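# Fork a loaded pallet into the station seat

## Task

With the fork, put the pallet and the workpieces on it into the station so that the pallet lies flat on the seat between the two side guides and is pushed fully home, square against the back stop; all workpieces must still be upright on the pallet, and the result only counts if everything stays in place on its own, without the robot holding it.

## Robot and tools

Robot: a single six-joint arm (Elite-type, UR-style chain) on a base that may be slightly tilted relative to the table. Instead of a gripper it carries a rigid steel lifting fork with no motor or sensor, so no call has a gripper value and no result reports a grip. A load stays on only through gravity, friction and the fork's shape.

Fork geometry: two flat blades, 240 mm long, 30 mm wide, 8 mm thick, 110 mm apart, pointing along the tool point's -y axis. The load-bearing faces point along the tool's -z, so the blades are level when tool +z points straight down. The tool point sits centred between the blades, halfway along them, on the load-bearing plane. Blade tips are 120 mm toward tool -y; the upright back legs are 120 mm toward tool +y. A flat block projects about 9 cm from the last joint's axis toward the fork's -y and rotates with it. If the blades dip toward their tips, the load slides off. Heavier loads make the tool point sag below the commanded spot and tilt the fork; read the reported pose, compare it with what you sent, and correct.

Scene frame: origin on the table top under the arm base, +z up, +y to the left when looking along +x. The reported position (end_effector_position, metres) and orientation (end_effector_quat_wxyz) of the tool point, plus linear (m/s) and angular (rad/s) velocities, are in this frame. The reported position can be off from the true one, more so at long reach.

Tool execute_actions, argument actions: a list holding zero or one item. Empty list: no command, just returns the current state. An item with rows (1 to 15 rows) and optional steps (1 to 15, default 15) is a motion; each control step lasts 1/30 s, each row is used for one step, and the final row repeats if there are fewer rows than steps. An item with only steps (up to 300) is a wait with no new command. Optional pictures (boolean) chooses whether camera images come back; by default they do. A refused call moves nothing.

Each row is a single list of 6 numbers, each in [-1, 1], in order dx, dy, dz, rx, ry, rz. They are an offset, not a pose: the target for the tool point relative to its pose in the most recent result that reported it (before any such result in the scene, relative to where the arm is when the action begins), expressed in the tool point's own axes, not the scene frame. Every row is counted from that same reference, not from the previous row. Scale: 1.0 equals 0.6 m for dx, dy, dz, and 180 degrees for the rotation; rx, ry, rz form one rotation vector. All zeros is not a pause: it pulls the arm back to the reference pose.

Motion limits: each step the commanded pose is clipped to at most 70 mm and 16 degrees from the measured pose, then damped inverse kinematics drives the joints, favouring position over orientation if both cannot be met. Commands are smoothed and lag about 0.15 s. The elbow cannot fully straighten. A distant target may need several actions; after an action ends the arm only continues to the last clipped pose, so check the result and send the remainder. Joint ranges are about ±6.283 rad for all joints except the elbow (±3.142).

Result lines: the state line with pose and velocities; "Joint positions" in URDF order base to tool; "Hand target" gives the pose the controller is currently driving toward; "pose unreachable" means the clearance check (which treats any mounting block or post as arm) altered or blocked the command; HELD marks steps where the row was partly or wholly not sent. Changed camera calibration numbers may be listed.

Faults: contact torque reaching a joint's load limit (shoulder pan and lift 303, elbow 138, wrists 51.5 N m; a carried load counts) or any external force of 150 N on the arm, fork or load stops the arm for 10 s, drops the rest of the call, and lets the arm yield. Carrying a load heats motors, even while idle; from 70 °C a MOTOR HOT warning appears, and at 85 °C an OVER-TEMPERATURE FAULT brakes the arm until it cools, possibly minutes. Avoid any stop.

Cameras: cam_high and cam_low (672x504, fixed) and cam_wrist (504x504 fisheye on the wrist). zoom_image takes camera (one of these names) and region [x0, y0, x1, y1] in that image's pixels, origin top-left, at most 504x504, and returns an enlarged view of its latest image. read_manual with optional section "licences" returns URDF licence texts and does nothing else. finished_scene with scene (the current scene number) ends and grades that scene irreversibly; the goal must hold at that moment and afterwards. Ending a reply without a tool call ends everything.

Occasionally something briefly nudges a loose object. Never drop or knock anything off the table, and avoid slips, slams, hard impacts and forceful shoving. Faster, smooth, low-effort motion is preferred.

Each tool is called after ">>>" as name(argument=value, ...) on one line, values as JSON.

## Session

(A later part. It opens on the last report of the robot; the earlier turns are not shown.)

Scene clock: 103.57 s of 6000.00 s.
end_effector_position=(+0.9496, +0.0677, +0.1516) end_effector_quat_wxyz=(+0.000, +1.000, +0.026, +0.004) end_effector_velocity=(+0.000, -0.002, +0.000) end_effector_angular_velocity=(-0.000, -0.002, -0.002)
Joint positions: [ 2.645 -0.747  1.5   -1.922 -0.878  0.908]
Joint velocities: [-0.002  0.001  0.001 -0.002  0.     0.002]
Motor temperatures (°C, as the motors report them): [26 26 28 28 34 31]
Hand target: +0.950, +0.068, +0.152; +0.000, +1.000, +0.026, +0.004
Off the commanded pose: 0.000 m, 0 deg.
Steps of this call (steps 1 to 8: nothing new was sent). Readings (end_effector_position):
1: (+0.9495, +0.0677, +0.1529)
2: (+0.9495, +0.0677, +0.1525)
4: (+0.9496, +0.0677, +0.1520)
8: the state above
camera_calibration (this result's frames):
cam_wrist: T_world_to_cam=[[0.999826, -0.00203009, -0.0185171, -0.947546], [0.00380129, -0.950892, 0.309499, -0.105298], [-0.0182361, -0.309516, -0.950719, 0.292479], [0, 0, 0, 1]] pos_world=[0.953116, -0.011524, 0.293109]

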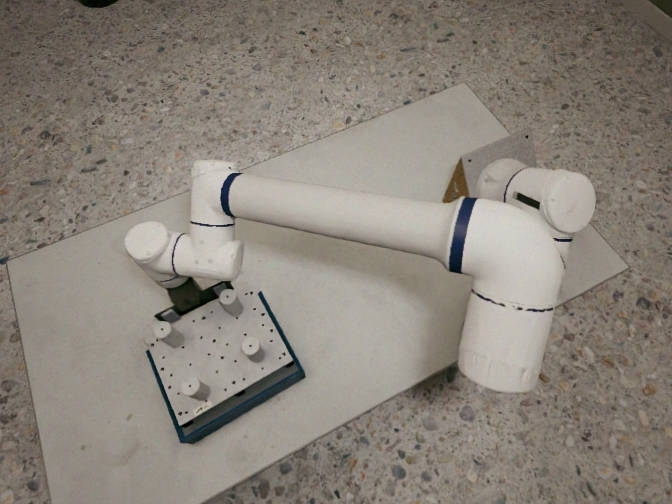

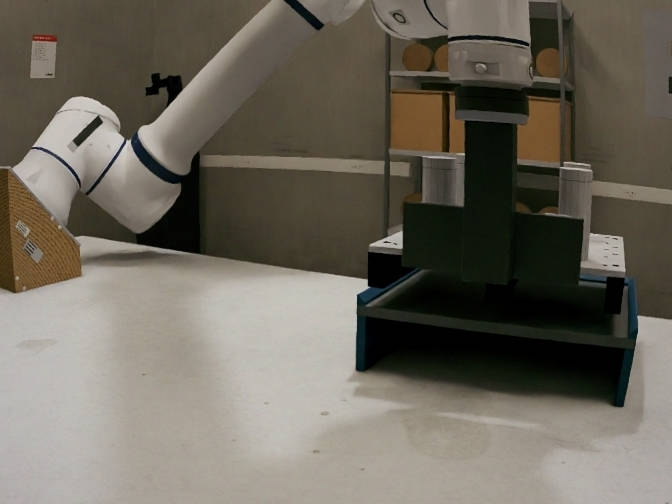

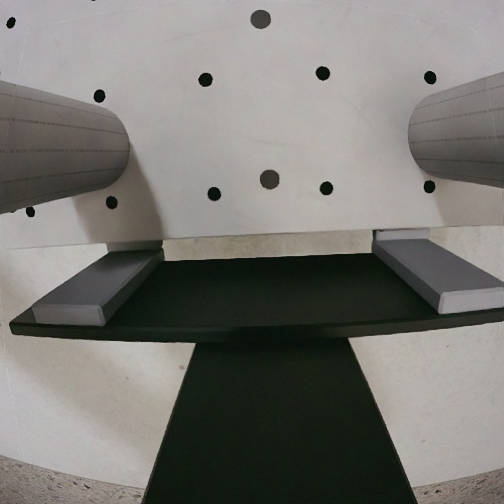

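>>> execute_actions(actions=[{"rows":[[0.002,0,0.001,0,-0.001,0],[0.004,0,0.002,0,-0.002,0],[0.005,0,0.004,0,-0.0025,0],[0.005,0,0.006,0,-0.0025,0],[0.005,0,0.008,0,-0.0025,0],[0.005,0,0.01,0,-0.0025,0],[0.005,0,0.012,0,-0.0025,0],[0.005,0,0.014,0,-0.0025,0],[0.005,0,0.016,0,-0.0025,0],[0.005,0,0.018,0,-0.0025,0],[0.005,0,0.02,0,-0.0025,0],[0.005,0,0.022,0,-0.0025,0],[0.005,0,0.024,0,-0.0025,0]]}], pictures=false)

>>> execute_actions(actions=[{"steps":10}])

>>> zoom_image(camera="cam_high", region=[120,260,330,450])

>>> zoom_image(camera="cam_low", region=[340,210,672,370])

Scene clock: 117.17 s of 6000.00 s.
end_effector_position=(+0.9526, +0.0678, +0.1390) end_effector_quat_wxyz=(+0.001, +1.000, +0.026, -0.000) end_effector_velocity=(-0.001, -0.000, -0.023) end_effector_angular_velocity=(+0.002, +0.004, -0.001)
Joint positions: [ 2.656 -0.734  1.493 -1.929 -0.878  0.915]
Joint velocities: [ 0.014  0.014  0.013 -0.033  0.005  0.015]
Motor temperatures (°C, as the motors report them): [26 26 28 28 34 31]
Hand target: +0.953, +0.068, +0.137; +0.001, +1.000, +0.026, -0.000
Off the commanded pose: 0.002 m, 0 deg.
Steps of this call (steps 1 to 90: nothing new was sent; then 10.10 s passed at rest; steps 91 to 105: all 15 steps of this action). Readings (end_effector_position):
91: (+0.9496, +0.0677, +0.1515)
92: (+0.9499, +0.0677, +0.1513)
94: (+0.9512, +0.0678, +0.1505)
98: (+0.9522, +0.0679, +0.1467)
105: the state above

Scene clock: 117.50 s of 6000.00 s.
end_effector_position=(+0.9527, +0.0678, +0.1373) end_effector_quat_wxyz=(+0.001, +1.000, +0.026, -0.000) end_effector_velocity=(-0.000, +0.001, -0.001) end_effector_angular_velocity=(+0.000, +0.001, +0.001)
Joint positions: [ 2.657 -0.733  1.494 -1.932 -0.878  0.917]
Joint velocities: [ 0.001  0.     0.001 -0.001 -0.     0.   ]
Motor temperatures (°C, as the motors report them): [26 26 28 28 34 31]
Hand target: +0.953, +0.068, +0.137; +0.001, +1.000, +0.026, -0.000
Off the commanded pose: 0.000 m, 0 deg.
Steps of this call (steps 1 to 10: nothing new was sent). Readings (end_effector_position):
1: (+0.9526, +0.0678, +0.1384)
2: (+0.9527, +0.0678, +0.1381)
4: (+0.9527, +0.0678, +0.1377)
8: (+0.9527, +0.0678, +0.1374)
10: the state above
camera_calibration (this result's frames):
cam_wrist: T_world_to_cam=[[0.99965, -0.0020512, -0.0263887, -0.949674], [0.00622917, -0.950757, 0.309874, -0.103134], [-0.0257249, -0.30993, -0.950411, 0.286083], [0, 0, 0, 1]] pos_world=[0.957343, -0.0113377, 0.278794]

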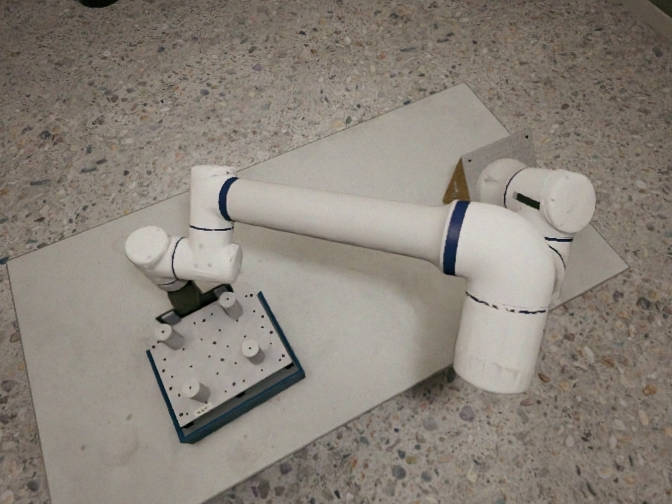

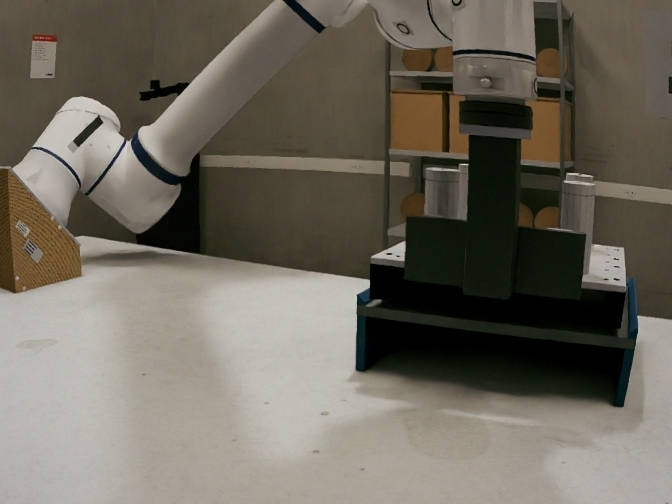

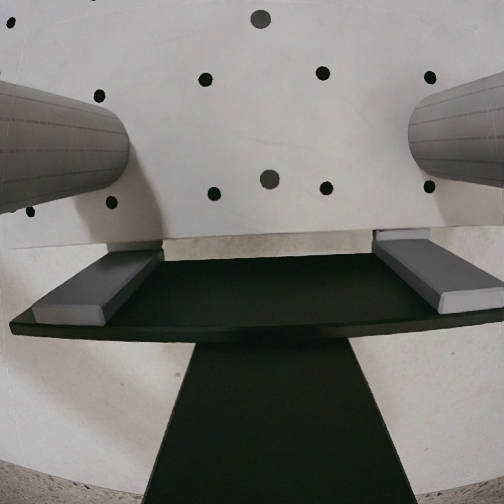

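Region (120, 260, 330, 450) of cam_high's 672x504 image, scaled by 2.400, with more detail than that image has; it fills the top 456 rows of this view, and the rest is white.

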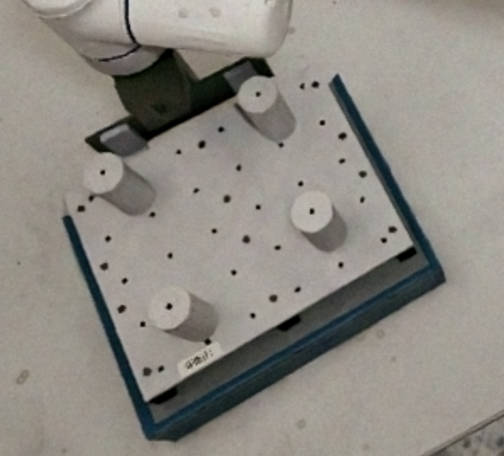

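Region (340, 210, 672, 370) of cam_low's 672x504 image, scaled by 1.518, with more detail than that image has; it fills the top 243 rows of this view, and the rest is white.

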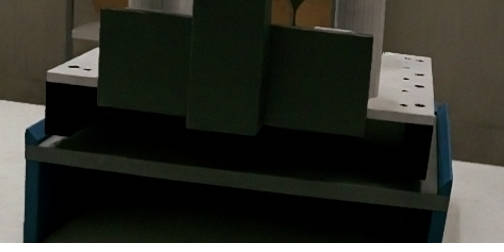

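>>> execute_actions(actions=[{"rows":[[0,0,0.001,0,0,-0.002],[0,0,0.002,0,0,-0.004],[0,0,0.003,0,0,-0.006],[0,0,0.004,0,0,-0.006],[0,0,0.0055,0,0,-0.006],[0,0,0.007,0,0,-0.006],[0,0,0.0085,0,0,-0.006],[0,0,0.01,0,0,-0.006],[0,0,0.0115,0,0,-0.006],[0,0,0.013,0,0,-0.006],[0,0,0.0145,0,0,-0.006],[0,0,0.016,0,0,-0.006],[0,0,0.0175,0,0,-0.006],[0,0,0.019,0,0,-0.006]]}], pictures=false)

>>> execute_actions(actions=[{"steps":10}])

>>> zoom_image(camera="cam_high", region=[120,310,330,450])

Scene clock: 127.60 s of 6000.00 s.
end_effector_position=(+0.9527, +0.0678, +0.1279) end_effector_quat_wxyz=(+0.001, +0.999, +0.035, -0.000) end_effector_velocity=(+0.000, -0.000, -0.023) end_effector_angular_velocity=(+0.000, -0.001, +0.002)
Joint positions: [ 2.665 -0.724  1.493 -1.945 -0.875  0.907]
Joint velocities: [ 0.015  0.015  0.012 -0.039  0.007  0.017]
Motor temperatures (°C, as the motors report them): [26 26 28 28 34 31]
Hand target: +0.953, +0.068, +0.126; +0.001, +0.999, +0.035, -0.000
Off the commanded pose: 0.002 m, 0 deg.
Steps of this call (steps 1 to 90: nothing new was sent; then 6.60 s passed at rest; steps 91 to 105: all 15 steps of this action). Readings (end_effector_position):
91: (+0.9527, +0.0678, +0.1372)
92: (+0.9526, +0.0678, +0.1370)
94: (+0.9525, +0.0678, +0.1363)
98: (+0.9527, +0.0678, +0.1339)
105: the state above

Scene clock: 127.93 s of 6000.00 s.
end_effector_position=(+0.9527, +0.0678, +0.1261) end_effector_quat_wxyz=(+0.001, +0.999, +0.035, +0.000) end_effector_velocity=(-0.000, -0.000, -0.001) end_effector_angular_velocity=(+0.000, +0.001, -0.000)
Joint positions: [ 2.666 -0.722  1.494 -1.948 -0.875  0.909]
Joint velocities: [ 0.     0.001  0.001 -0.001 -0.     0.   ]
Motor temperatures (°C, as the motors report them): [26 26 28 28 34 31]
Hand target: +0.953, +0.068, +0.126; +0.001, +0.999, +0.035, -0.000
Off the commanded pose: 0.000 m, 0 deg.
Steps of this call (steps 1 to 10: nothing new was sent). Readings (end_effector_position):
1: (+0.9527, +0.0678, +0.1272)
2: (+0.9527, +0.0678, +0.1268)
4: (+0.9527, +0.0678, +0.1265)
8: (+0.9528, +0.0678, +0.1262)
10: the state above
camera_calibration (this result's frames):
cam_wrist: T_world_to_cam=[[0.999513, 0.0167838, -0.0263127, -0.951168], [0.0241173, -0.950482, 0.309841, -0.116723], [-0.0198094, -0.310325, -0.950424, 0.269764], [0, 0, 0, 1]] pos_world=[0.958864, -0.011264, 0.267528]

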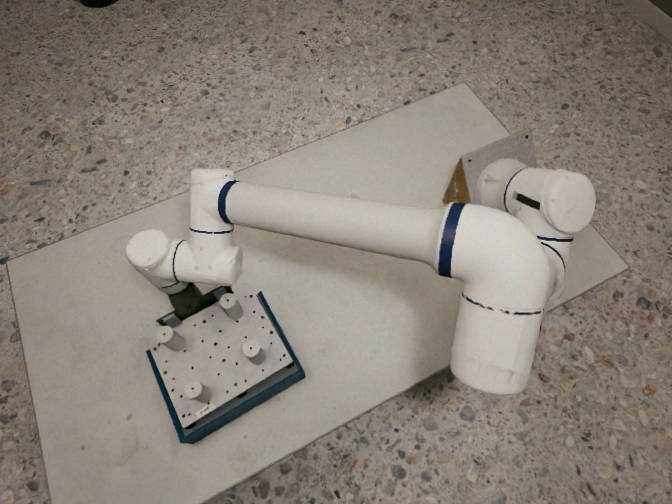

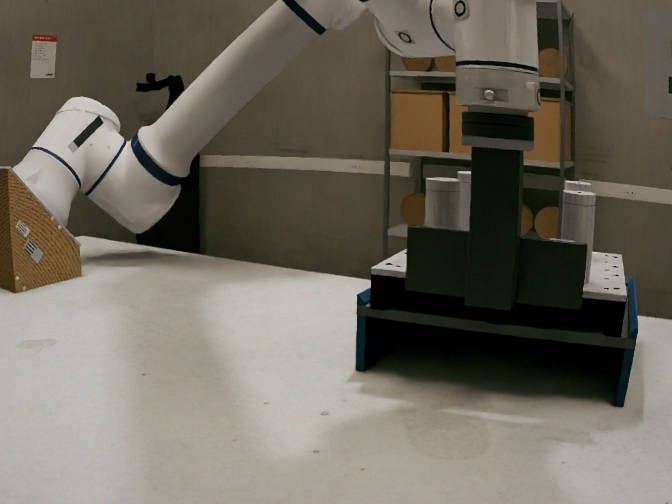

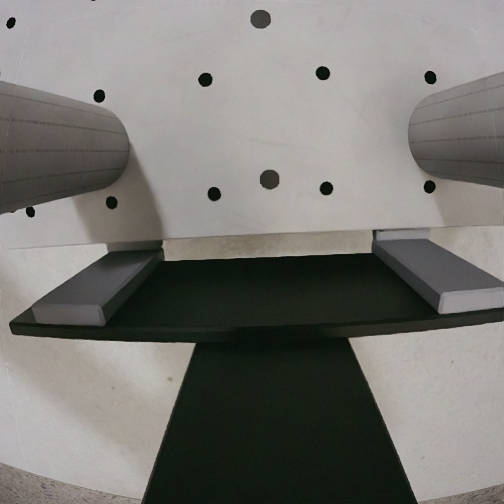

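Region (120, 310, 330, 450) of cam_high's 672x504 image, scaled by 2.400, with more detail than that image has.

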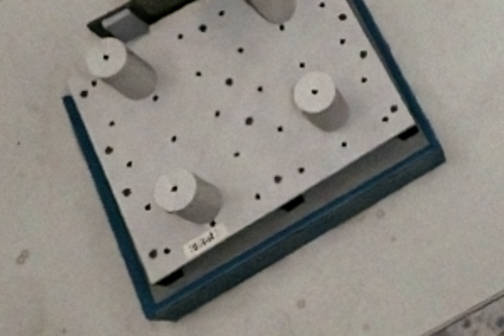

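Not landed yet.

>>> execute_actions(actions=[{"rows":[[0,0,0.001,0,0,0],[0,0,0.002,0,0,0],[0,0,0.003,0,0,0],[0,0,0.004,0,0,0],[0,0,0.0055,0,0,0],[0,0,0.007,0,0,0],[0,0,0.0085,0,0,0],[0,0,0.01,0,0,0],[0,0,0.0115,0,0,0],[0,0,0.013,0,0,0],[0,0,0.0145,0,0,0],[0,0,0.016,0,0,0],[0,0,0.0175,0,0,0],[0,0,0.019,0,0,0]]}], pictures=false)

>>> execute_actions(actions=[{"steps":10}])

>>> zoom_image(camera="cam_high", region=[120,310,330,450])

Scene clock: 134.17 s of 6000.00 s.
end_effector_position=(+0.9527, +0.0678, +0.1167) end_effector_quat_wxyz=(+0.001, +0.999, +0.035, +0.000) end_effector_velocity=(-0.001, -0.000, -0.025) end_effector_angular_velocity=(+0.002, +0.002, -0.003)
Joint positions: [ 2.672 -0.716  1.498 -1.964 -0.872  0.916]
Joint velocities: [ 0.016  0.016  0.014 -0.038  0.006  0.019]
Motor temperatures (°C, as the motors report them): [26 26 28 28 34 31]
Hand target: +0.953, +0.068, +0.115; +0.001, +0.999, +0.035, +0.000
Off the commanded pose: 0.002 m, 0 deg.
Steps of this call (steps 1 to 90: nothing new was sent; then 2.73 s passed at rest; steps 91 to 105: all 15 steps of this action). Readings (end_effector_position):
91: (+0.9527, +0.0678, +0.1259)
92: (+0.9527, +0.0678, +0.1258)
94: (+0.9528, +0.0678, +0.1252)
98: (+0.9528, +0.0678, +0.1227)
105: the state above

Scene clock: 134.50 s of 6000.00 s.
end_effector_position=(+0.9527, +0.0678, +0.1147) end_effector_quat_wxyz=(+0.001, +0.999, +0.035, +0.000) end_effector_velocity=(+0.000, -0.001, +0.000) end_effector_angular_velocity=(-0.001, -0.001, +0.000)
Joint positions: [ 2.673 -0.715  1.499 -1.967 -0.872  0.918]
Joint velocities: [-0.     0.    -0.    -0.002  0.     0.001]
Motor temperatures (°C, as the motors report them): [26 26 28 28 34 31]
Hand target: +0.953, +0.068, +0.115; +0.001, +0.999, +0.035, +0.000
Off the commanded pose: 0.000 m, 0 deg.
Steps of this call (steps 1 to 10: nothing new was sent). Readings (end_effector_position):
1: (+0.9527, +0.0678, +0.1160)
2: (+0.9527, +0.0678, +0.1155)
4: (+0.9527, +0.0678, +0.1151)
8: (+0.9527, +0.0678, +0.1148)
10: the state above
camera_calibration (this result's frames):
cam_wrist: T_world_to_cam=[[0.999512, 0.0167877, -0.0263434, -0.951466], [0.0241307, -0.950477, 0.309856, -0.113249], [-0.019837, -0.310341, -0.950418, 0.259003], [0, 0, 0, 1]] pos_world=[0.958873, -0.011289, 0.256187]

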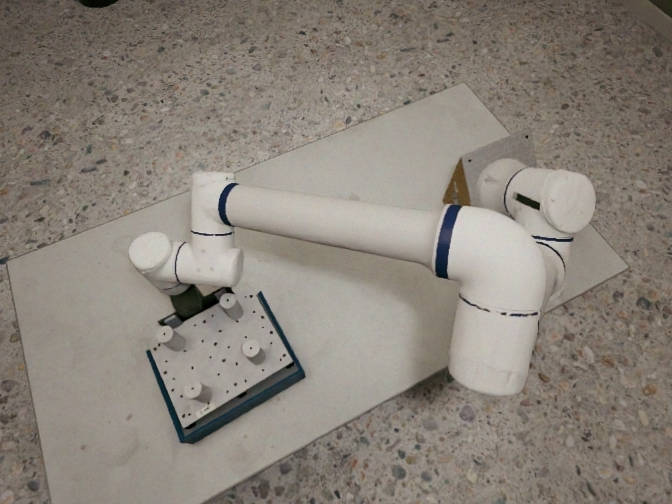

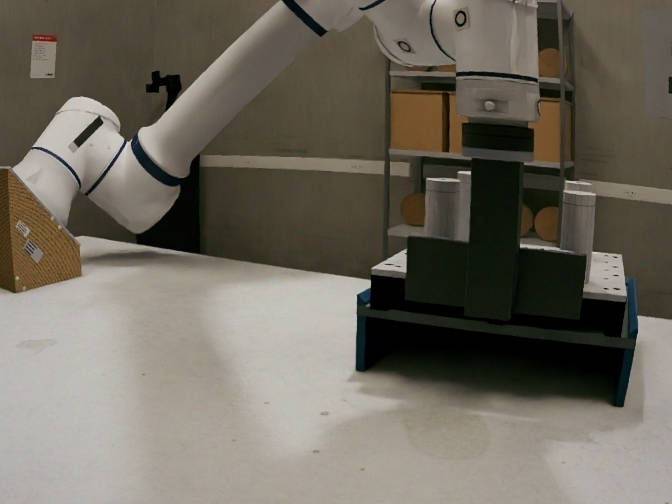

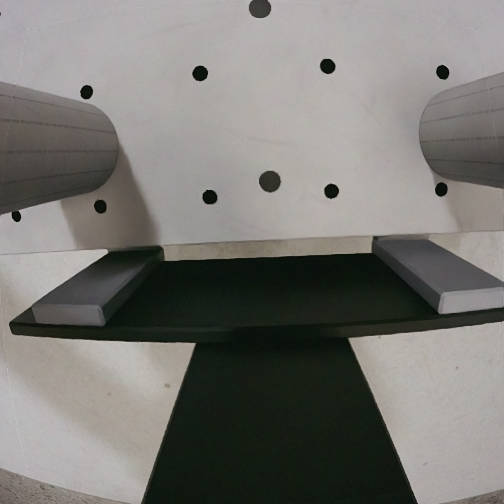

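Region (120, 310, 330, 450) of cam_high's 672x504 image, scaled by 2.400, with more detail than that image has.

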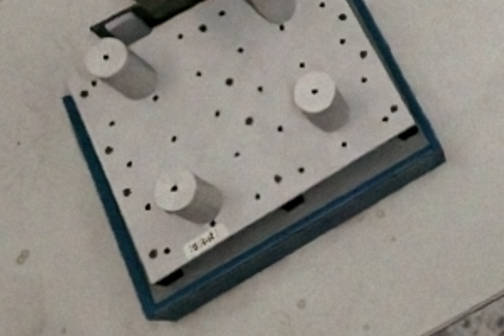

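>>> execute_actions(actions=[{"rows":[[0,-0.002,-0.002,0,0,0],[0,-0.004,-0.004,0,0,0],[0,-0.006,-0.006,0,0,0],[0,-0.008,-0.007,0,0,0],[0,-0.01,-0.007,0,0,0],[0,-0.012,-0.007,0,0,0],[0,-0.014,-0.007,0,0,0],[0,-0.016,-0.007,0,0,0],[0,-0.018,-0.007,0,0,0],[0,-0.02,-0.007,0,0,0],[0,-0.022,-0.007,0,0,0],[0,-0.024,-0.007,0,0,0],[0,-0.025,-0.007,0,0,0]]}], pictures=false)

>>> execute_actions(actions=[{"steps":10}])

>>> zoom_image(camera="cam_high", region=[170,340,320,450])

Scene clock: 143.70 s of 6000.00 s.
end_effector_position=(+0.9518, +0.0812, +0.1188) end_effector_quat_wxyz=(+0.001, +0.999, +0.035, -0.000) end_effector_velocity=(-0.001, +0.018, +0.001) end_effector_angular_velocity=(-0.000, -0.001, -0.000)
Joint positions: [ 2.679 -0.732  1.506 -1.961 -0.87   0.924]
Joint velocities: [ 0.01  -0.02   0.011  0.     0.004  0.013]
Motor temperatures (°C, as the motors report them): [26 26 28 28 34 31]
Hand target: +0.952, +0.083, +0.119; +0.001, +0.999, +0.035, +0.000
Off the commanded pose: 0.002 m, 0 deg.
Steps of this call (steps 1 to 90: nothing new was sent; then 5.70 s passed at rest; steps 91 to 105: all 15 steps of this action). Readings (end_effector_position):
91: (+0.9527, +0.0678, +0.1147)
92: (+0.9527, +0.0679, +0.1148)
94: (+0.9526, +0.0694, +0.1162)
98: (+0.9523, +0.0736, +0.1183)
105: the state above

Scene clock: 144.03 s of 6000.00 s.
end_effector_position=(+0.9517, +0.0827, +0.1189) end_effector_quat_wxyz=(+0.001, +0.999, +0.035, -0.000) end_effector_velocity=(+0.000, +0.001, -0.001) end_effector_angular_velocity=(-0.001, -0.001, +0.002)
Joint positions: [ 2.68  -0.734  1.507 -1.961 -0.869  0.925]
Joint velocities: [ 0.001 -0.    -0.    -0.002 -0.     0.   ]
Motor temperatures (°C, as the motors report them): [26 26 28 28 34 31]
Hand target: +0.952, +0.083, +0.119; +0.001, +0.999, +0.035, +0.000
Off the commanded pose: 0.000 m, 0 deg.
Steps of this call (steps 1 to 10: nothing new was sent). Readings (end_effector_position):
1: (+0.9517, +0.0817, +0.1188)
2: (+0.9517, +0.0820, +0.1189)
4: (+0.9517, +0.0824, +0.1189)
8: (+0.9517, +0.0827, +0.1189)
10: the state above
camera_calibration (this result's frames):
cam_wrist: T_world_to_cam=[[0.999511, 0.0167432, -0.0264005, -0.950515], [0.0241062, -0.950478, 0.309855, -0.10032], [-0.0199052, -0.31034, -0.950417, 0.267625], [0, 0, 0, 1]] pos_world=[0.957796, 0.00361738, 0.260345]

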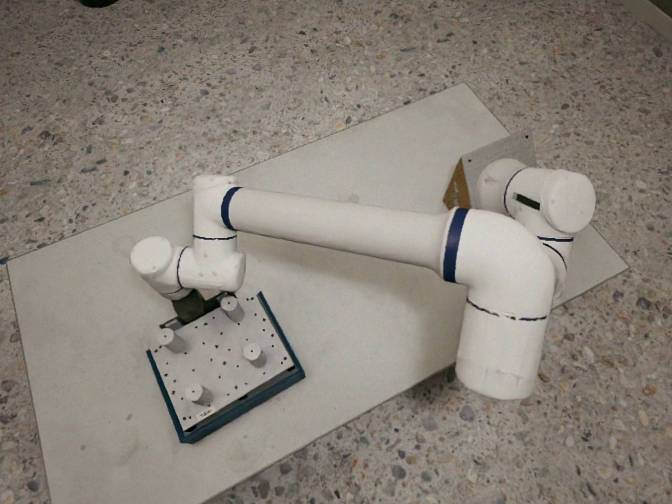

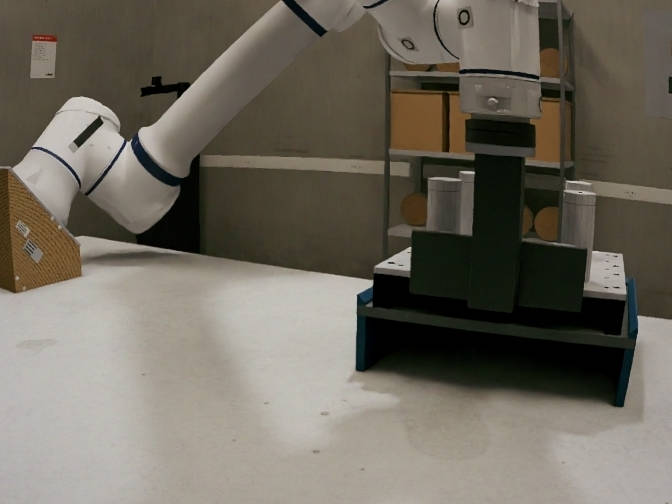

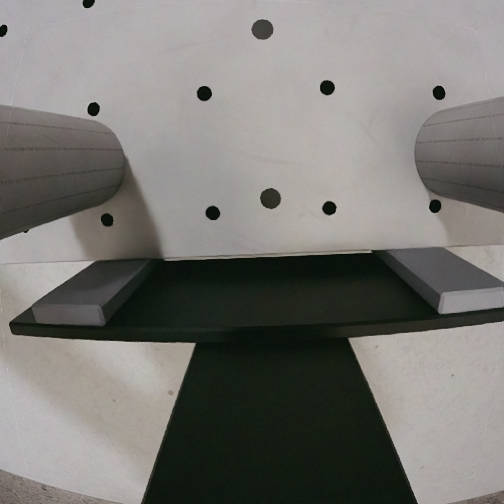

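Region (170, 340, 320, 450) of cam_high's 672x504 image, scaled by 3.360, with more detail than that image has; it fills the top 370 rows of this view, and the rest is white.

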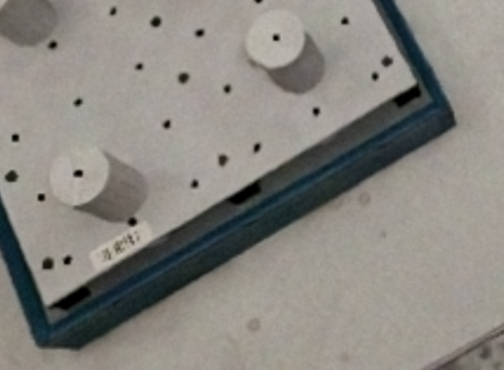

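>>> execute_actions(actions=[{"rows":[[0,-0.001,0,0,0,0],[0,-0.002,0,0,0,0],[0,-0.003,0,0,0,0],[0,-0.0035,0,0,0,0],[0,-0.004,0,0,0,0],[0,-0.0045,0,0,0,0],[0,-0.005,0,0,0,0]]}], pictures=false)

>>> execute_actions(actions=[{"rows":[[0,-0.002,0,0,0,0]]}])

>>> zoom_image(camera="cam_high", region=[170,340,320,450])

Scene clock: 152.50 s of 6000.00 s.
end_effector_position=(+0.9515, +0.0856, +0.1189) end_effector_quat_wxyz=(+0.001, +0.999, +0.035, +0.000) end_effector_velocity=(+0.000, +0.000, +0.000) end_effector_angular_velocity=(+0.000, -0.000, -0.001)
Joint positions: [ 2.682 -0.737  1.509 -1.962 -0.869  0.928]
Joint velocities: [ 0.    -0.001 -0.     0.     0.     0.001]
Motor temperatures (°C, as the motors report them): [26 26 28 28 34 31]
Hand target: +0.951, +0.086, +0.119; +0.001, +0.999, +0.035, -0.000
Off the commanded pose: 0.000 m, 0 deg.
Steps of this call (steps 1 to 90: nothing new was sent; then 4.97 s passed at rest; steps 91 to 105: all 15 steps of this action). Readings (end_effector_position):
91: (+0.9517, +0.0828, +0.1189)
92: (+0.9517, +0.0829, +0.1189)
94: (+0.9516, +0.0836, +0.1189)
98: (+0.9515, +0.0850, +0.1189)
105: the state above

Scene clock: 153.00 s of 6000.00 s.
end_effector_position=(+0.9514, +0.0868, +0.1189) end_effector_quat_wxyz=(+0.001, +0.999, +0.035, +0.000) end_effector_velocity=(+0.000, +0.000, +0.001) end_effector_angular_velocity=(+0.001, +0.001, -0.001)
Joint positions: [ 2.683 -0.738  1.51  -1.962 -0.868  0.929]
Joint velocities: [-0.    -0.    -0.001  0.003 -0.    -0.   ]
Motor temperatures (°C, as the motors report them): [26 26 28 28 34 31]
Hand target: +0.951, +0.087, +0.119; +0.001, +0.999, +0.035, +0.000
Off the commanded pose: 0.000 m, 0 deg.
Steps of this call (steps 1 to 15: all 15 steps of this action). Readings (end_effector_position):
1: (+0.9514, +0.0857, +0.1189)
2: (+0.9514, +0.0859, +0.1189)
4: (+0.9514, +0.0865, +0.1189)
8: (+0.9514, +0.0867, +0.1189)
15: the state above
camera_calibration (this result's frames):
cam_wrist: T_world_to_cam=[[0.999512, 0.0167388, -0.0263902, -0.950295], [0.0240991, -0.950473, 0.30987, -0.0963923], [-0.0198963, -0.310355, -0.950413, 0.268892], [0, 0, 0, 1]] pos_world=[0.957504, 0.00774053, 0.260349]

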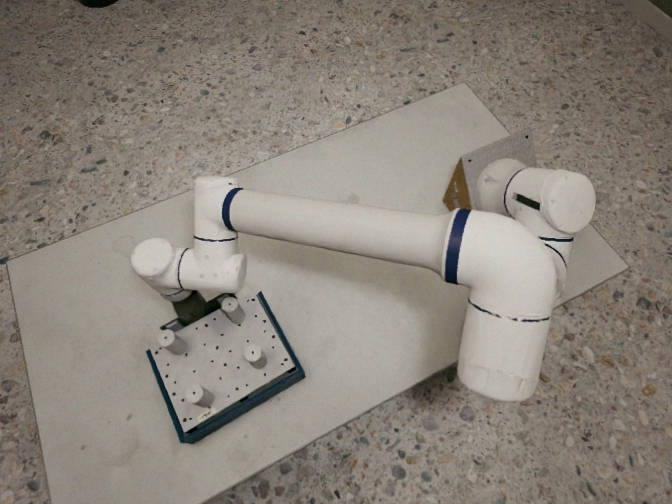

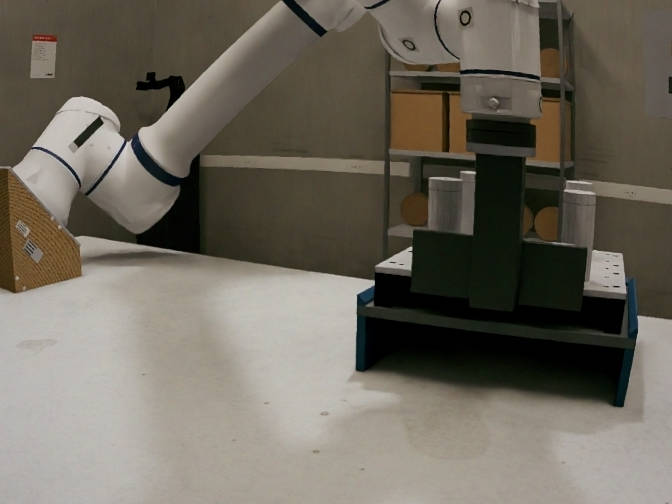

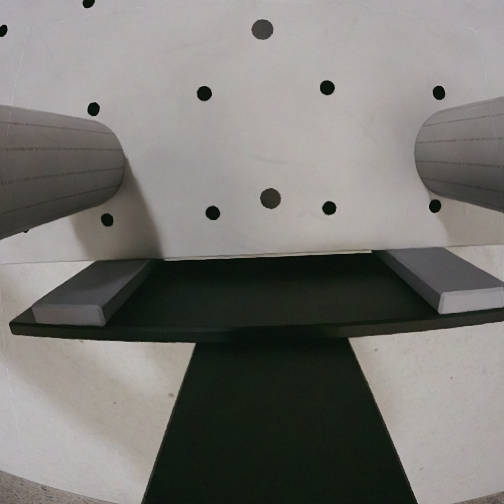

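Region (170, 340, 320, 450) of cam_high's 672x504 image, scaled by 3.360, with more detail than that image has; it fills the top 370 rows of this view, and the rest is white.

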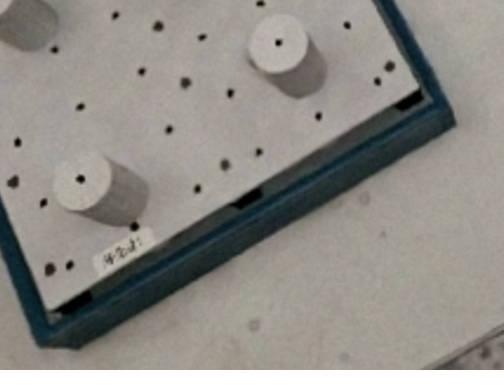

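>>> execute_actions(actions=[{"rows":[[0,-0.002,0,0,0,0]]}], pictures=false)

Scene clock: 156.23 s of 6000.00 s.
end_effector_position=(+0.9513, +0.0879, +0.1189) end_effector_quat_wxyz=(+0.001, +0.999, +0.035, -0.000) end_effector_velocity=(+0.001, +0.001, +0.000) end_effector_angular_velocity=(+0.000, -0.001, +0.001)
Joint positions: [ 2.683 -0.739  1.511 -1.962 -0.868  0.93 ]
Joint velocities: [ 0.    -0.    -0.001 -0.     0.001  0.   ]
Motor temperatures (°C, as the motors report them): [26 26 28 28 34 31]
Hand target: +0.951, +0.088, +0.119; +0.001, +0.999, +0.035, +0.000
Off the commanded pose: 0.000 m, 0 deg.
Steps of this call (steps 1 to 82: nothing new was sent; steps 83 to 97: all 15 steps of this action). Readings (end_effector_position):
83: (+0.9514, +0.0869, +0.1189)
84: (+0.9513, +0.0871, +0.1189)
86: (+0.9513, +0.0876, +0.1189)
90: (+0.9513, +0.0878, +0.1189)
97: the state above

>>> execute_actions(actions=[{"rows":[[0,-0.002,0,0,0,0]]}], pictures=false)

Scene clock: 161.57 s of 6000.00 s.
end_effector_position=(+0.9512, +0.0890, +0.1189) end_effector_quat_wxyz=(+0.001, +0.999, +0.035, -0.000) end_effector_velocity=(+0.000, +0.001, -0.000) end_effector_angular_velocity=(-0.000, +0.000, +0.001)
Joint positions: [ 2.684 -0.741  1.512 -1.962 -0.868  0.931]
Joint velocities: [ 0.001 -0.    -0.    -0.     0.    -0.   ]
Motor temperatures (°C, as the motors report them): [26 26 28 28 34 31]
Hand target: +0.951, +0.089, +0.119; +0.001, +0.999, +0.035, -0.000
Off the commanded pose: 0.000 m, 0 deg.
Steps of this call (steps 1 to 90: nothing new was sent; then 1.83 s passed at rest; steps 91 to 105: all 15 steps of this action). Readings (end_effector_position):
91: (+0.9513, +0.0880, +0.1189)
92: (+0.9513, +0.0883, +0.1189)
94: (+0.9512, +0.0885, +0.1189)
98: (+0.9512, +0.0888, +0.1189)
105: the state above

>>> execute_actions(actions=[{"rows":[[0,-0.002,0,0,0,0]]}])

>>> zoom_image(camera="cam_high", region=[170,340,320,450])

Scene clock: 166.20 s of 6000.00 s.
end_effector_position=(+0.9510, +0.0900, +0.1189) end_effector_quat_wxyz=(+0.001, +0.999, +0.035, -0.000) end_effector_velocity=(-0.001, +0.001, -0.001) end_effector_angular_velocity=(+0.000, +0.002, +0.001)
Joint positions: [ 2.685 -0.742  1.512 -1.962 -0.868  0.931]
Joint velocities: [ 0.002 -0.     0.001  0.    -0.    -0.   ]
Motor temperatures (°C, as the motors report them): [26 26 28 28 34 31]
Hand target: +0.951, +0.090, +0.119; +0.001, +0.999, +0.035, -0.000
Off the commanded pose: 0.000 m, 0 deg.
Steps of this call (steps 1 to 90: nothing new was sent; then 1.13 s passed at rest; steps 91 to 105: all 15 steps of this action). Readings (end_effector_position):
91: (+0.9512, +0.0891, +0.1189)
92: (+0.9512, +0.0894, +0.1189)
94: (+0.9511, +0.0896, +0.1189)
98: (+0.9511, +0.0899, +0.1189)
105: the state above
camera_calibration (this result's frames):
cam_wrist: T_world_to_cam=[[0.999513, 0.0163642, -0.0265649, -0.949972], [0.0238028, -0.950394, 0.310138, -0.0930795], [-0.0201719, -0.310619, -0.95032, 0.270165], [0, 0, 0, 1]] pos_world=[0.957175, 0.0110016, 0.260375]

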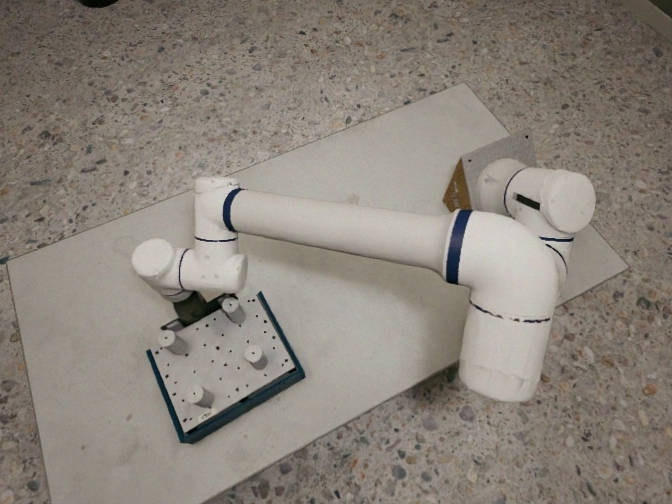

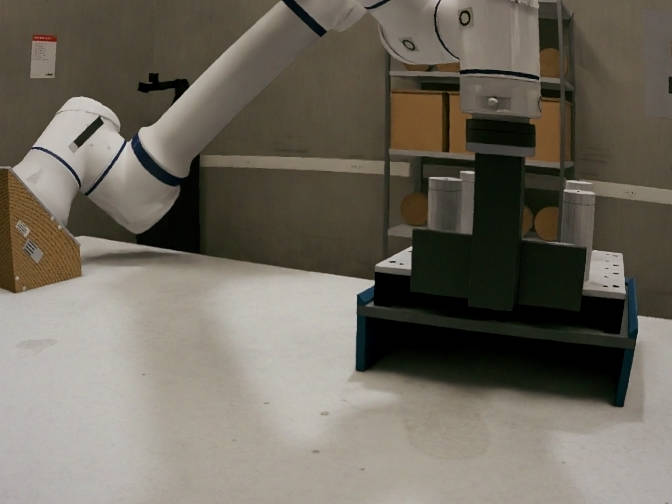

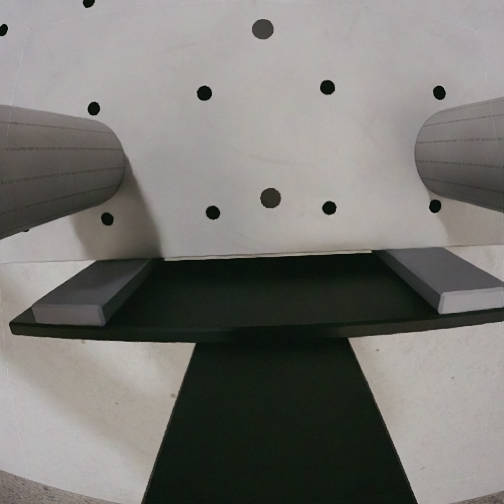

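Region (170, 340, 320, 450) of cam_high's 672x504 image, scaled by 3.360, with more detail than that image has; it fills the top 370 rows of this view, and the rest is white.

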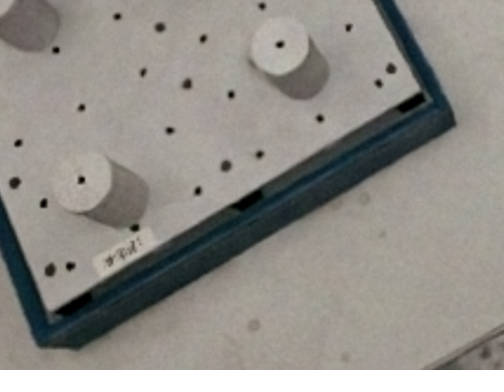

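>>> execute_actions(actions=[{"rows":[[0,0,0,0,0,0.001],[0,-0.0005,0,0,0,0.002],[0,-0.001,0,0,0,0.002],[0,-0.0015,0,0,0,0.002]]}])

>>> zoom_image(camera="cam_high", region=[170,340,320,450])

Scene clock: 171.03 s of 6000.00 s.
end_effector_position=(+0.9510, +0.0909, +0.1189) end_effector_quat_wxyz=(+0.001, +0.999, +0.032, -0.000) end_effector_velocity=(+0.000, -0.000, +0.000) end_effector_angular_velocity=(-0.000, -0.001, -0.002)
Joint positions: [ 2.685 -0.744  1.515 -1.963 -0.868  0.938]
Joint velocities: [-0.    -0.     0.    -0.001  0.     0.002]
Motor temperatures (°C, as the motors report them): [26 26 28 28 34 31]
Hand target: +0.951, +0.091, +0.119; +0.001, +0.999, +0.032, -0.000
Off the commanded pose: 0.000 m, 0 deg.
Steps of this call (steps 1 to 90: nothing new was sent; then 1.33 s passed at rest; steps 91 to 105: all 15 steps of this action). Readings (end_effector_position):
91: (+0.9511, +0.0902, +0.1189)
92: (+0.9511, +0.0902, +0.1189)
94: (+0.9511, +0.0905, +0.1188)
98: (+0.9509, +0.0908, +0.1189)
105: the state above
camera_calibration (this result's frames):
cam_wrist: T_world_to_cam=[[0.999596, 0.0101482, -0.0265606, -0.949411], [0.0178909, -0.950522, 0.310142, -0.0866304], [-0.0220991, -0.310491, -0.950319, 0.272259], [0, 0, 0, 1]] pos_world=[0.956594, 0.0118248, 0.260383]

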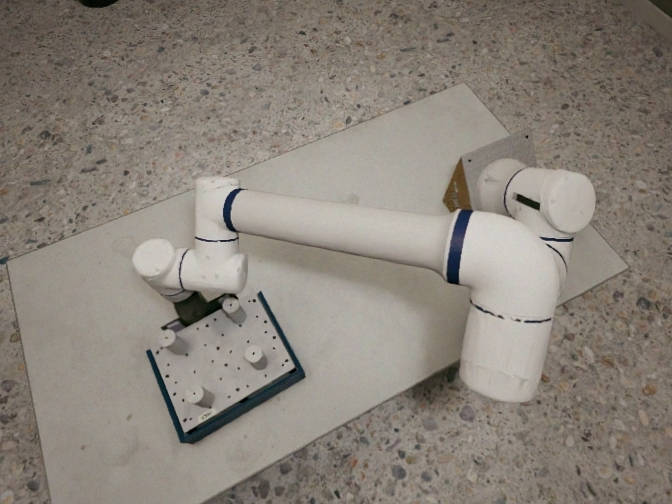

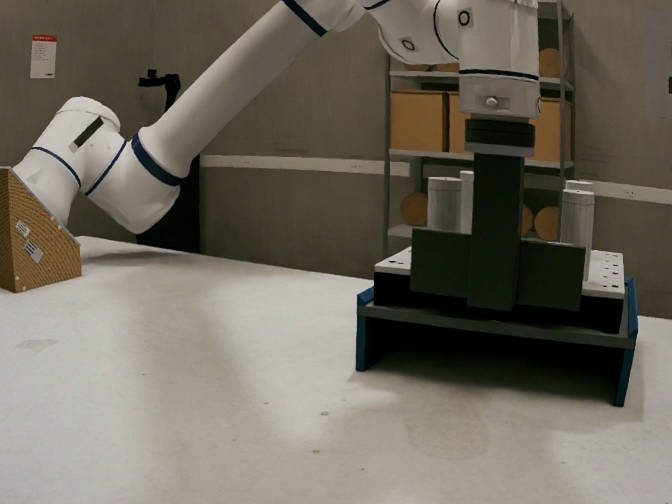

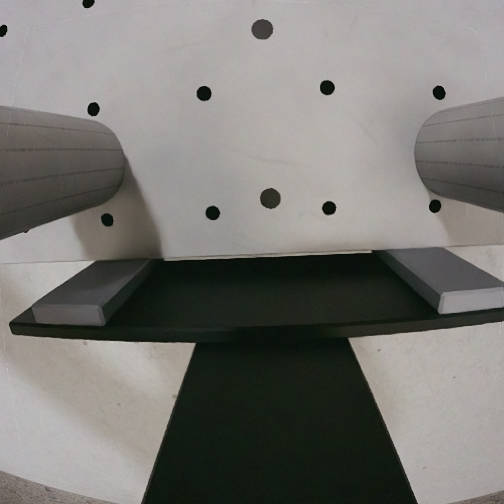

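Region (170, 340, 320, 450) of cam_high's 672x504 image, scaled by 3.360, with more detail than that image has; it fills the top 370 rows of this view, and the rest is white.

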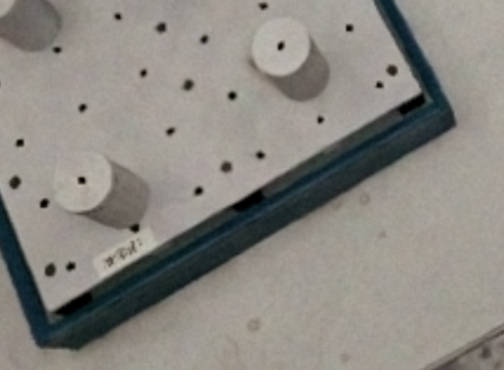

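One more small probe.

>>> execute_actions(actions=[{"rows":[[0,-0.0015,0,0,0,0]]}])

Scene clock: 181.43 s of 6000.00 s.
end_effector_position=(+0.9502, +0.0889, +0.1186) end_effector_quat_wxyz=(+0.002, +1.000, +0.031, -0.001) end_effector_velocity=(-0.000, -0.001, +0.000) end_effector_angular_velocity=(-0.000, -0.001, -0.000)
Joint positions: [ 2.684 -0.743  1.516 -1.963 -0.872  0.938]
Joint velocities: [-0.001 -0.     0.    -0.    -0.    -0.   ]
Motor temperatures (°C, as the motors report them): [26 26 28 28 34 31]
Hand target: +0.950, +0.089, +0.119; +0.002, +1.000, +0.031, -0.001
Off the commanded pose: 0.003 m, 0 deg.
FORCE FAULT: contact force on the arm reached its limit, and the arm stopped for 10 seconds. The contact can be on any part of the arm, not only on its tool. The arm's remaining commands of this call were not run. The arm holds still and accepts commands again. Move the arm away from the contact; if what it grips holds it there, let go first. Pushing or pulling that hard again can fault the arm again.
The stop began at step 12 of this call (marked STOPPED below). From that step on the arm followed nothing that you had sent. 15 steps, steps kept back included, did not run and will not run. Nothing is kept back now.
Steps of this call (steps 1 to 11: nothing new was sent; steps 12 to 312: the stop). Readings (end_effector_position):
1: (+0.9510, +0.0909, +0.1189)
2: (+0.9510, +0.0909, +0.1189)
4: (+0.9510, +0.0909, +0.1189)
8: (+0.9510, +0.0909, +0.1189)
12: (+0.9502, +0.0889, +0.1186) STOPPED
312: the state above
camera_calibration (this result's frames):
cam_wrist: T_world_to_cam=[[0.999553, 0.00814459, -0.028783, -0.948122], [0.0167571, -0.949525, 0.313244, -0.0878402], [-0.0247789, -0.313586, -0.949236, 0.273993], [0, 0, 0, 1]] pos_world=[0.955959, 0.0102359, 0.260309]

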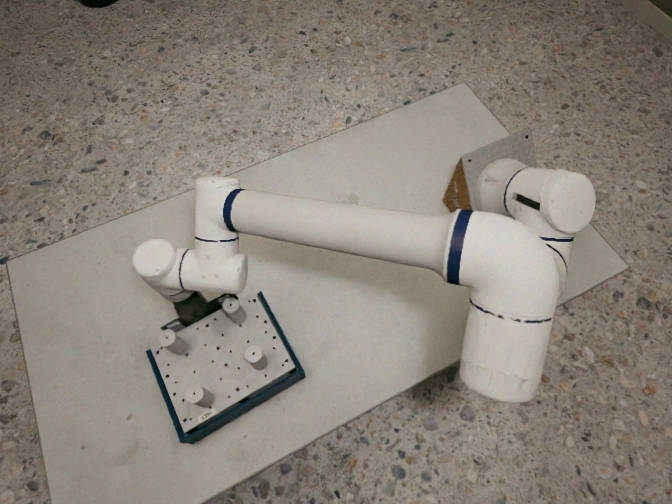

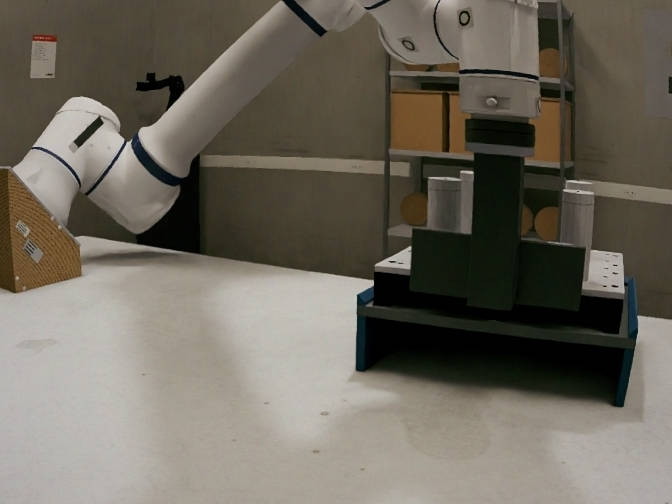

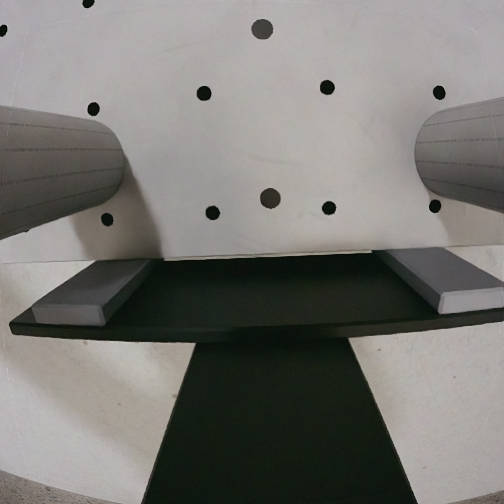

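Seated. Withdraw.

>>> execute_actions(actions=[{"rows":[[0,0.01,0.003,0,0,0],[0,0.03,0.006,0,0,0],[0,0.055,0.008,0,0,0],[0,0.08,0.008,0,0,0],[0,0.105,0.008,0,0,0],[0,0.13,0.008,0,0,0],[0,0.155,0.008,0,0,0],[0,0.18,0.008,0,0,0],[0,0.205,0.008,0,0,0],[0,0.23,0.008,0,0,0],[0,0.255,0.008,0,0,0],[0,0.28,0.008,0,0,0],[0,0.305,0.008,0,0,0],[0,0.33,0.008,0,0,0],[0,0.355,0.008,0,0,0]]}], pictures=false)

>>> execute_actions(actions=[{"rows":[[0,0.11,0,0,0,0],[0,0.13,0,0,0,0],[0,0.15,0,0,0,0],[0,0.17,0,0,0,0],[0,0.19,0,0,0,0]]}])

>>> zoom_image(camera="cam_high", region=[120,260,330,450])

Scene clock: 192.07 s of 6000.00 s.
end_effector_position=(+0.9569, -0.0733, +0.1152) end_effector_quat_wxyz=(+0.003, +1.000, +0.031, -0.000) end_effector_velocity=(+0.021, -0.433, -0.000) end_effector_angular_velocity=(-0.000, -0.001, -0.001)
Joint positions: [ 2.586 -0.565  1.394 -1.95  -0.911  0.827]
Joint velocities: [-0.251  0.505 -0.438  0.107 -0.108 -0.284]
Motor temperatures (°C, as the motors report them): [26 26 28 28 34 31]
Hand target: +0.958, -0.121, +0.115; +0.003, +1.000, +0.031, +0.000
Off the commanded pose: 0.051 m, 0 deg.
Steps of this call (steps 1 to 90: nothing new was sent; then 7.13 s passed at rest; steps 91 to 105: all 15 steps of this action). Readings (end_effector_position):
91: (+0.9501, +0.0888, +0.1185)
92: (+0.9503, +0.0875, +0.1180)
94: (+0.9509, +0.0752, +0.1162)
98: (+0.9524, +0.0272, +0.1149)
105: the state above

Scene clock: 192.57 s of 6000.00 s.
end_effector_position=(+0.9636, -0.1857, +0.1160) end_effector_quat_wxyz=(+0.003, +1.000, +0.031, +0.000) end_effector_velocity=(+0.004, -0.012, -0.000) end_effector_angular_velocity=(+0.000, +0.002, +0.002)
Joint positions: [ 2.524 -0.428  1.258 -1.909 -0.939  0.757]
Joint velocities: [-0.004  0.02  -0.027  0.012 -0.003 -0.008]
Motor temperatures (°C, as the motors report them): [26 26 28 28 34 31]
Hand target: +0.964, -0.187, +0.116; +0.003, +1.000, +0.031, +0.000
Off the commanded pose: 0.001 m, 0 deg.
Steps of this call (steps 1 to 15: all 15 steps of this action). Readings (end_effector_position):
1: (+0.9576, -0.0880, +0.1153)
2: (+0.9577, -0.1029, +0.1156)
4: (+0.9579, -0.1307, +0.1159)
8: (+0.9605, -0.1724, +0.1160)
15: the state above
camera_calibration (this result's frames):
cam_wrist: T_world_to_cam=[[0.999637, 0.00687725, -0.0260508, -0.960062], [0.0147119, -0.949337, 0.313916, -0.346062], [-0.0225721, -0.314185, -0.949093, 0.183502], [0, 0, 0, 1]] pos_world=[0.968947, -0.264273, 0.257784]

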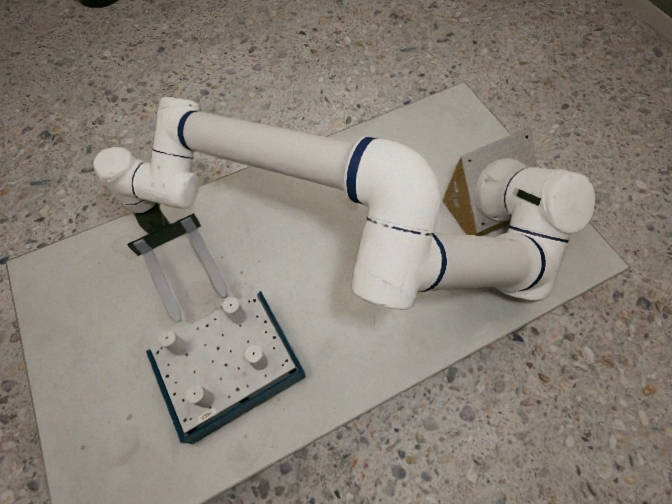

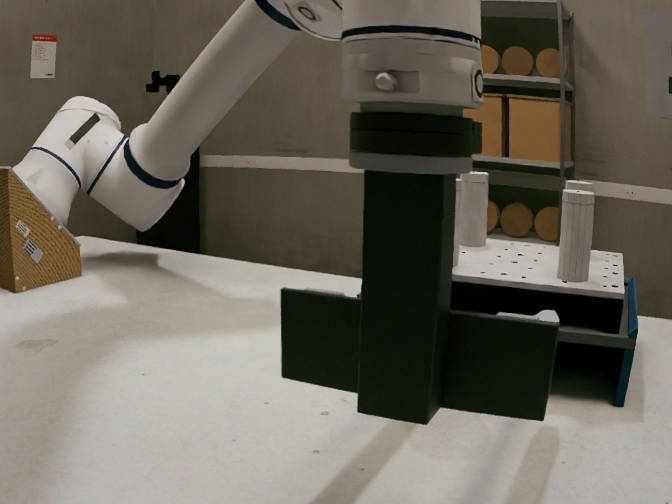

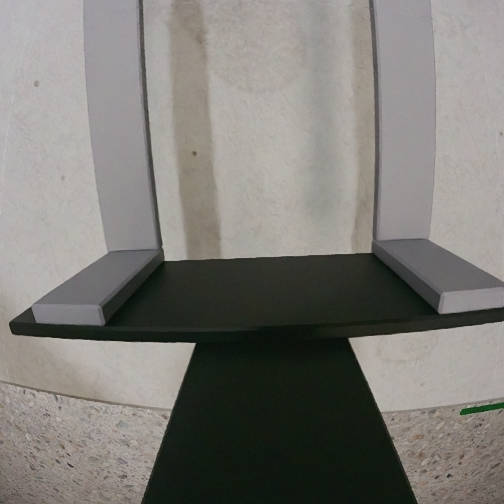

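Region (120, 260, 330, 450) of cam_high's 672x504 image, scaled by 2.400, with more detail than that image has; it fills the top 456 rows of this view, and the rest is white.

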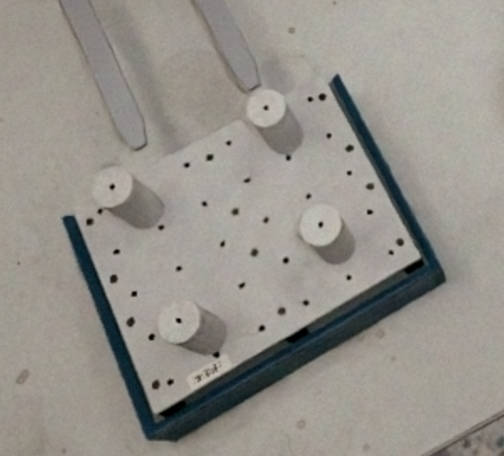

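>>> finished_scene(scene=2)

The scene is finished: the task was done.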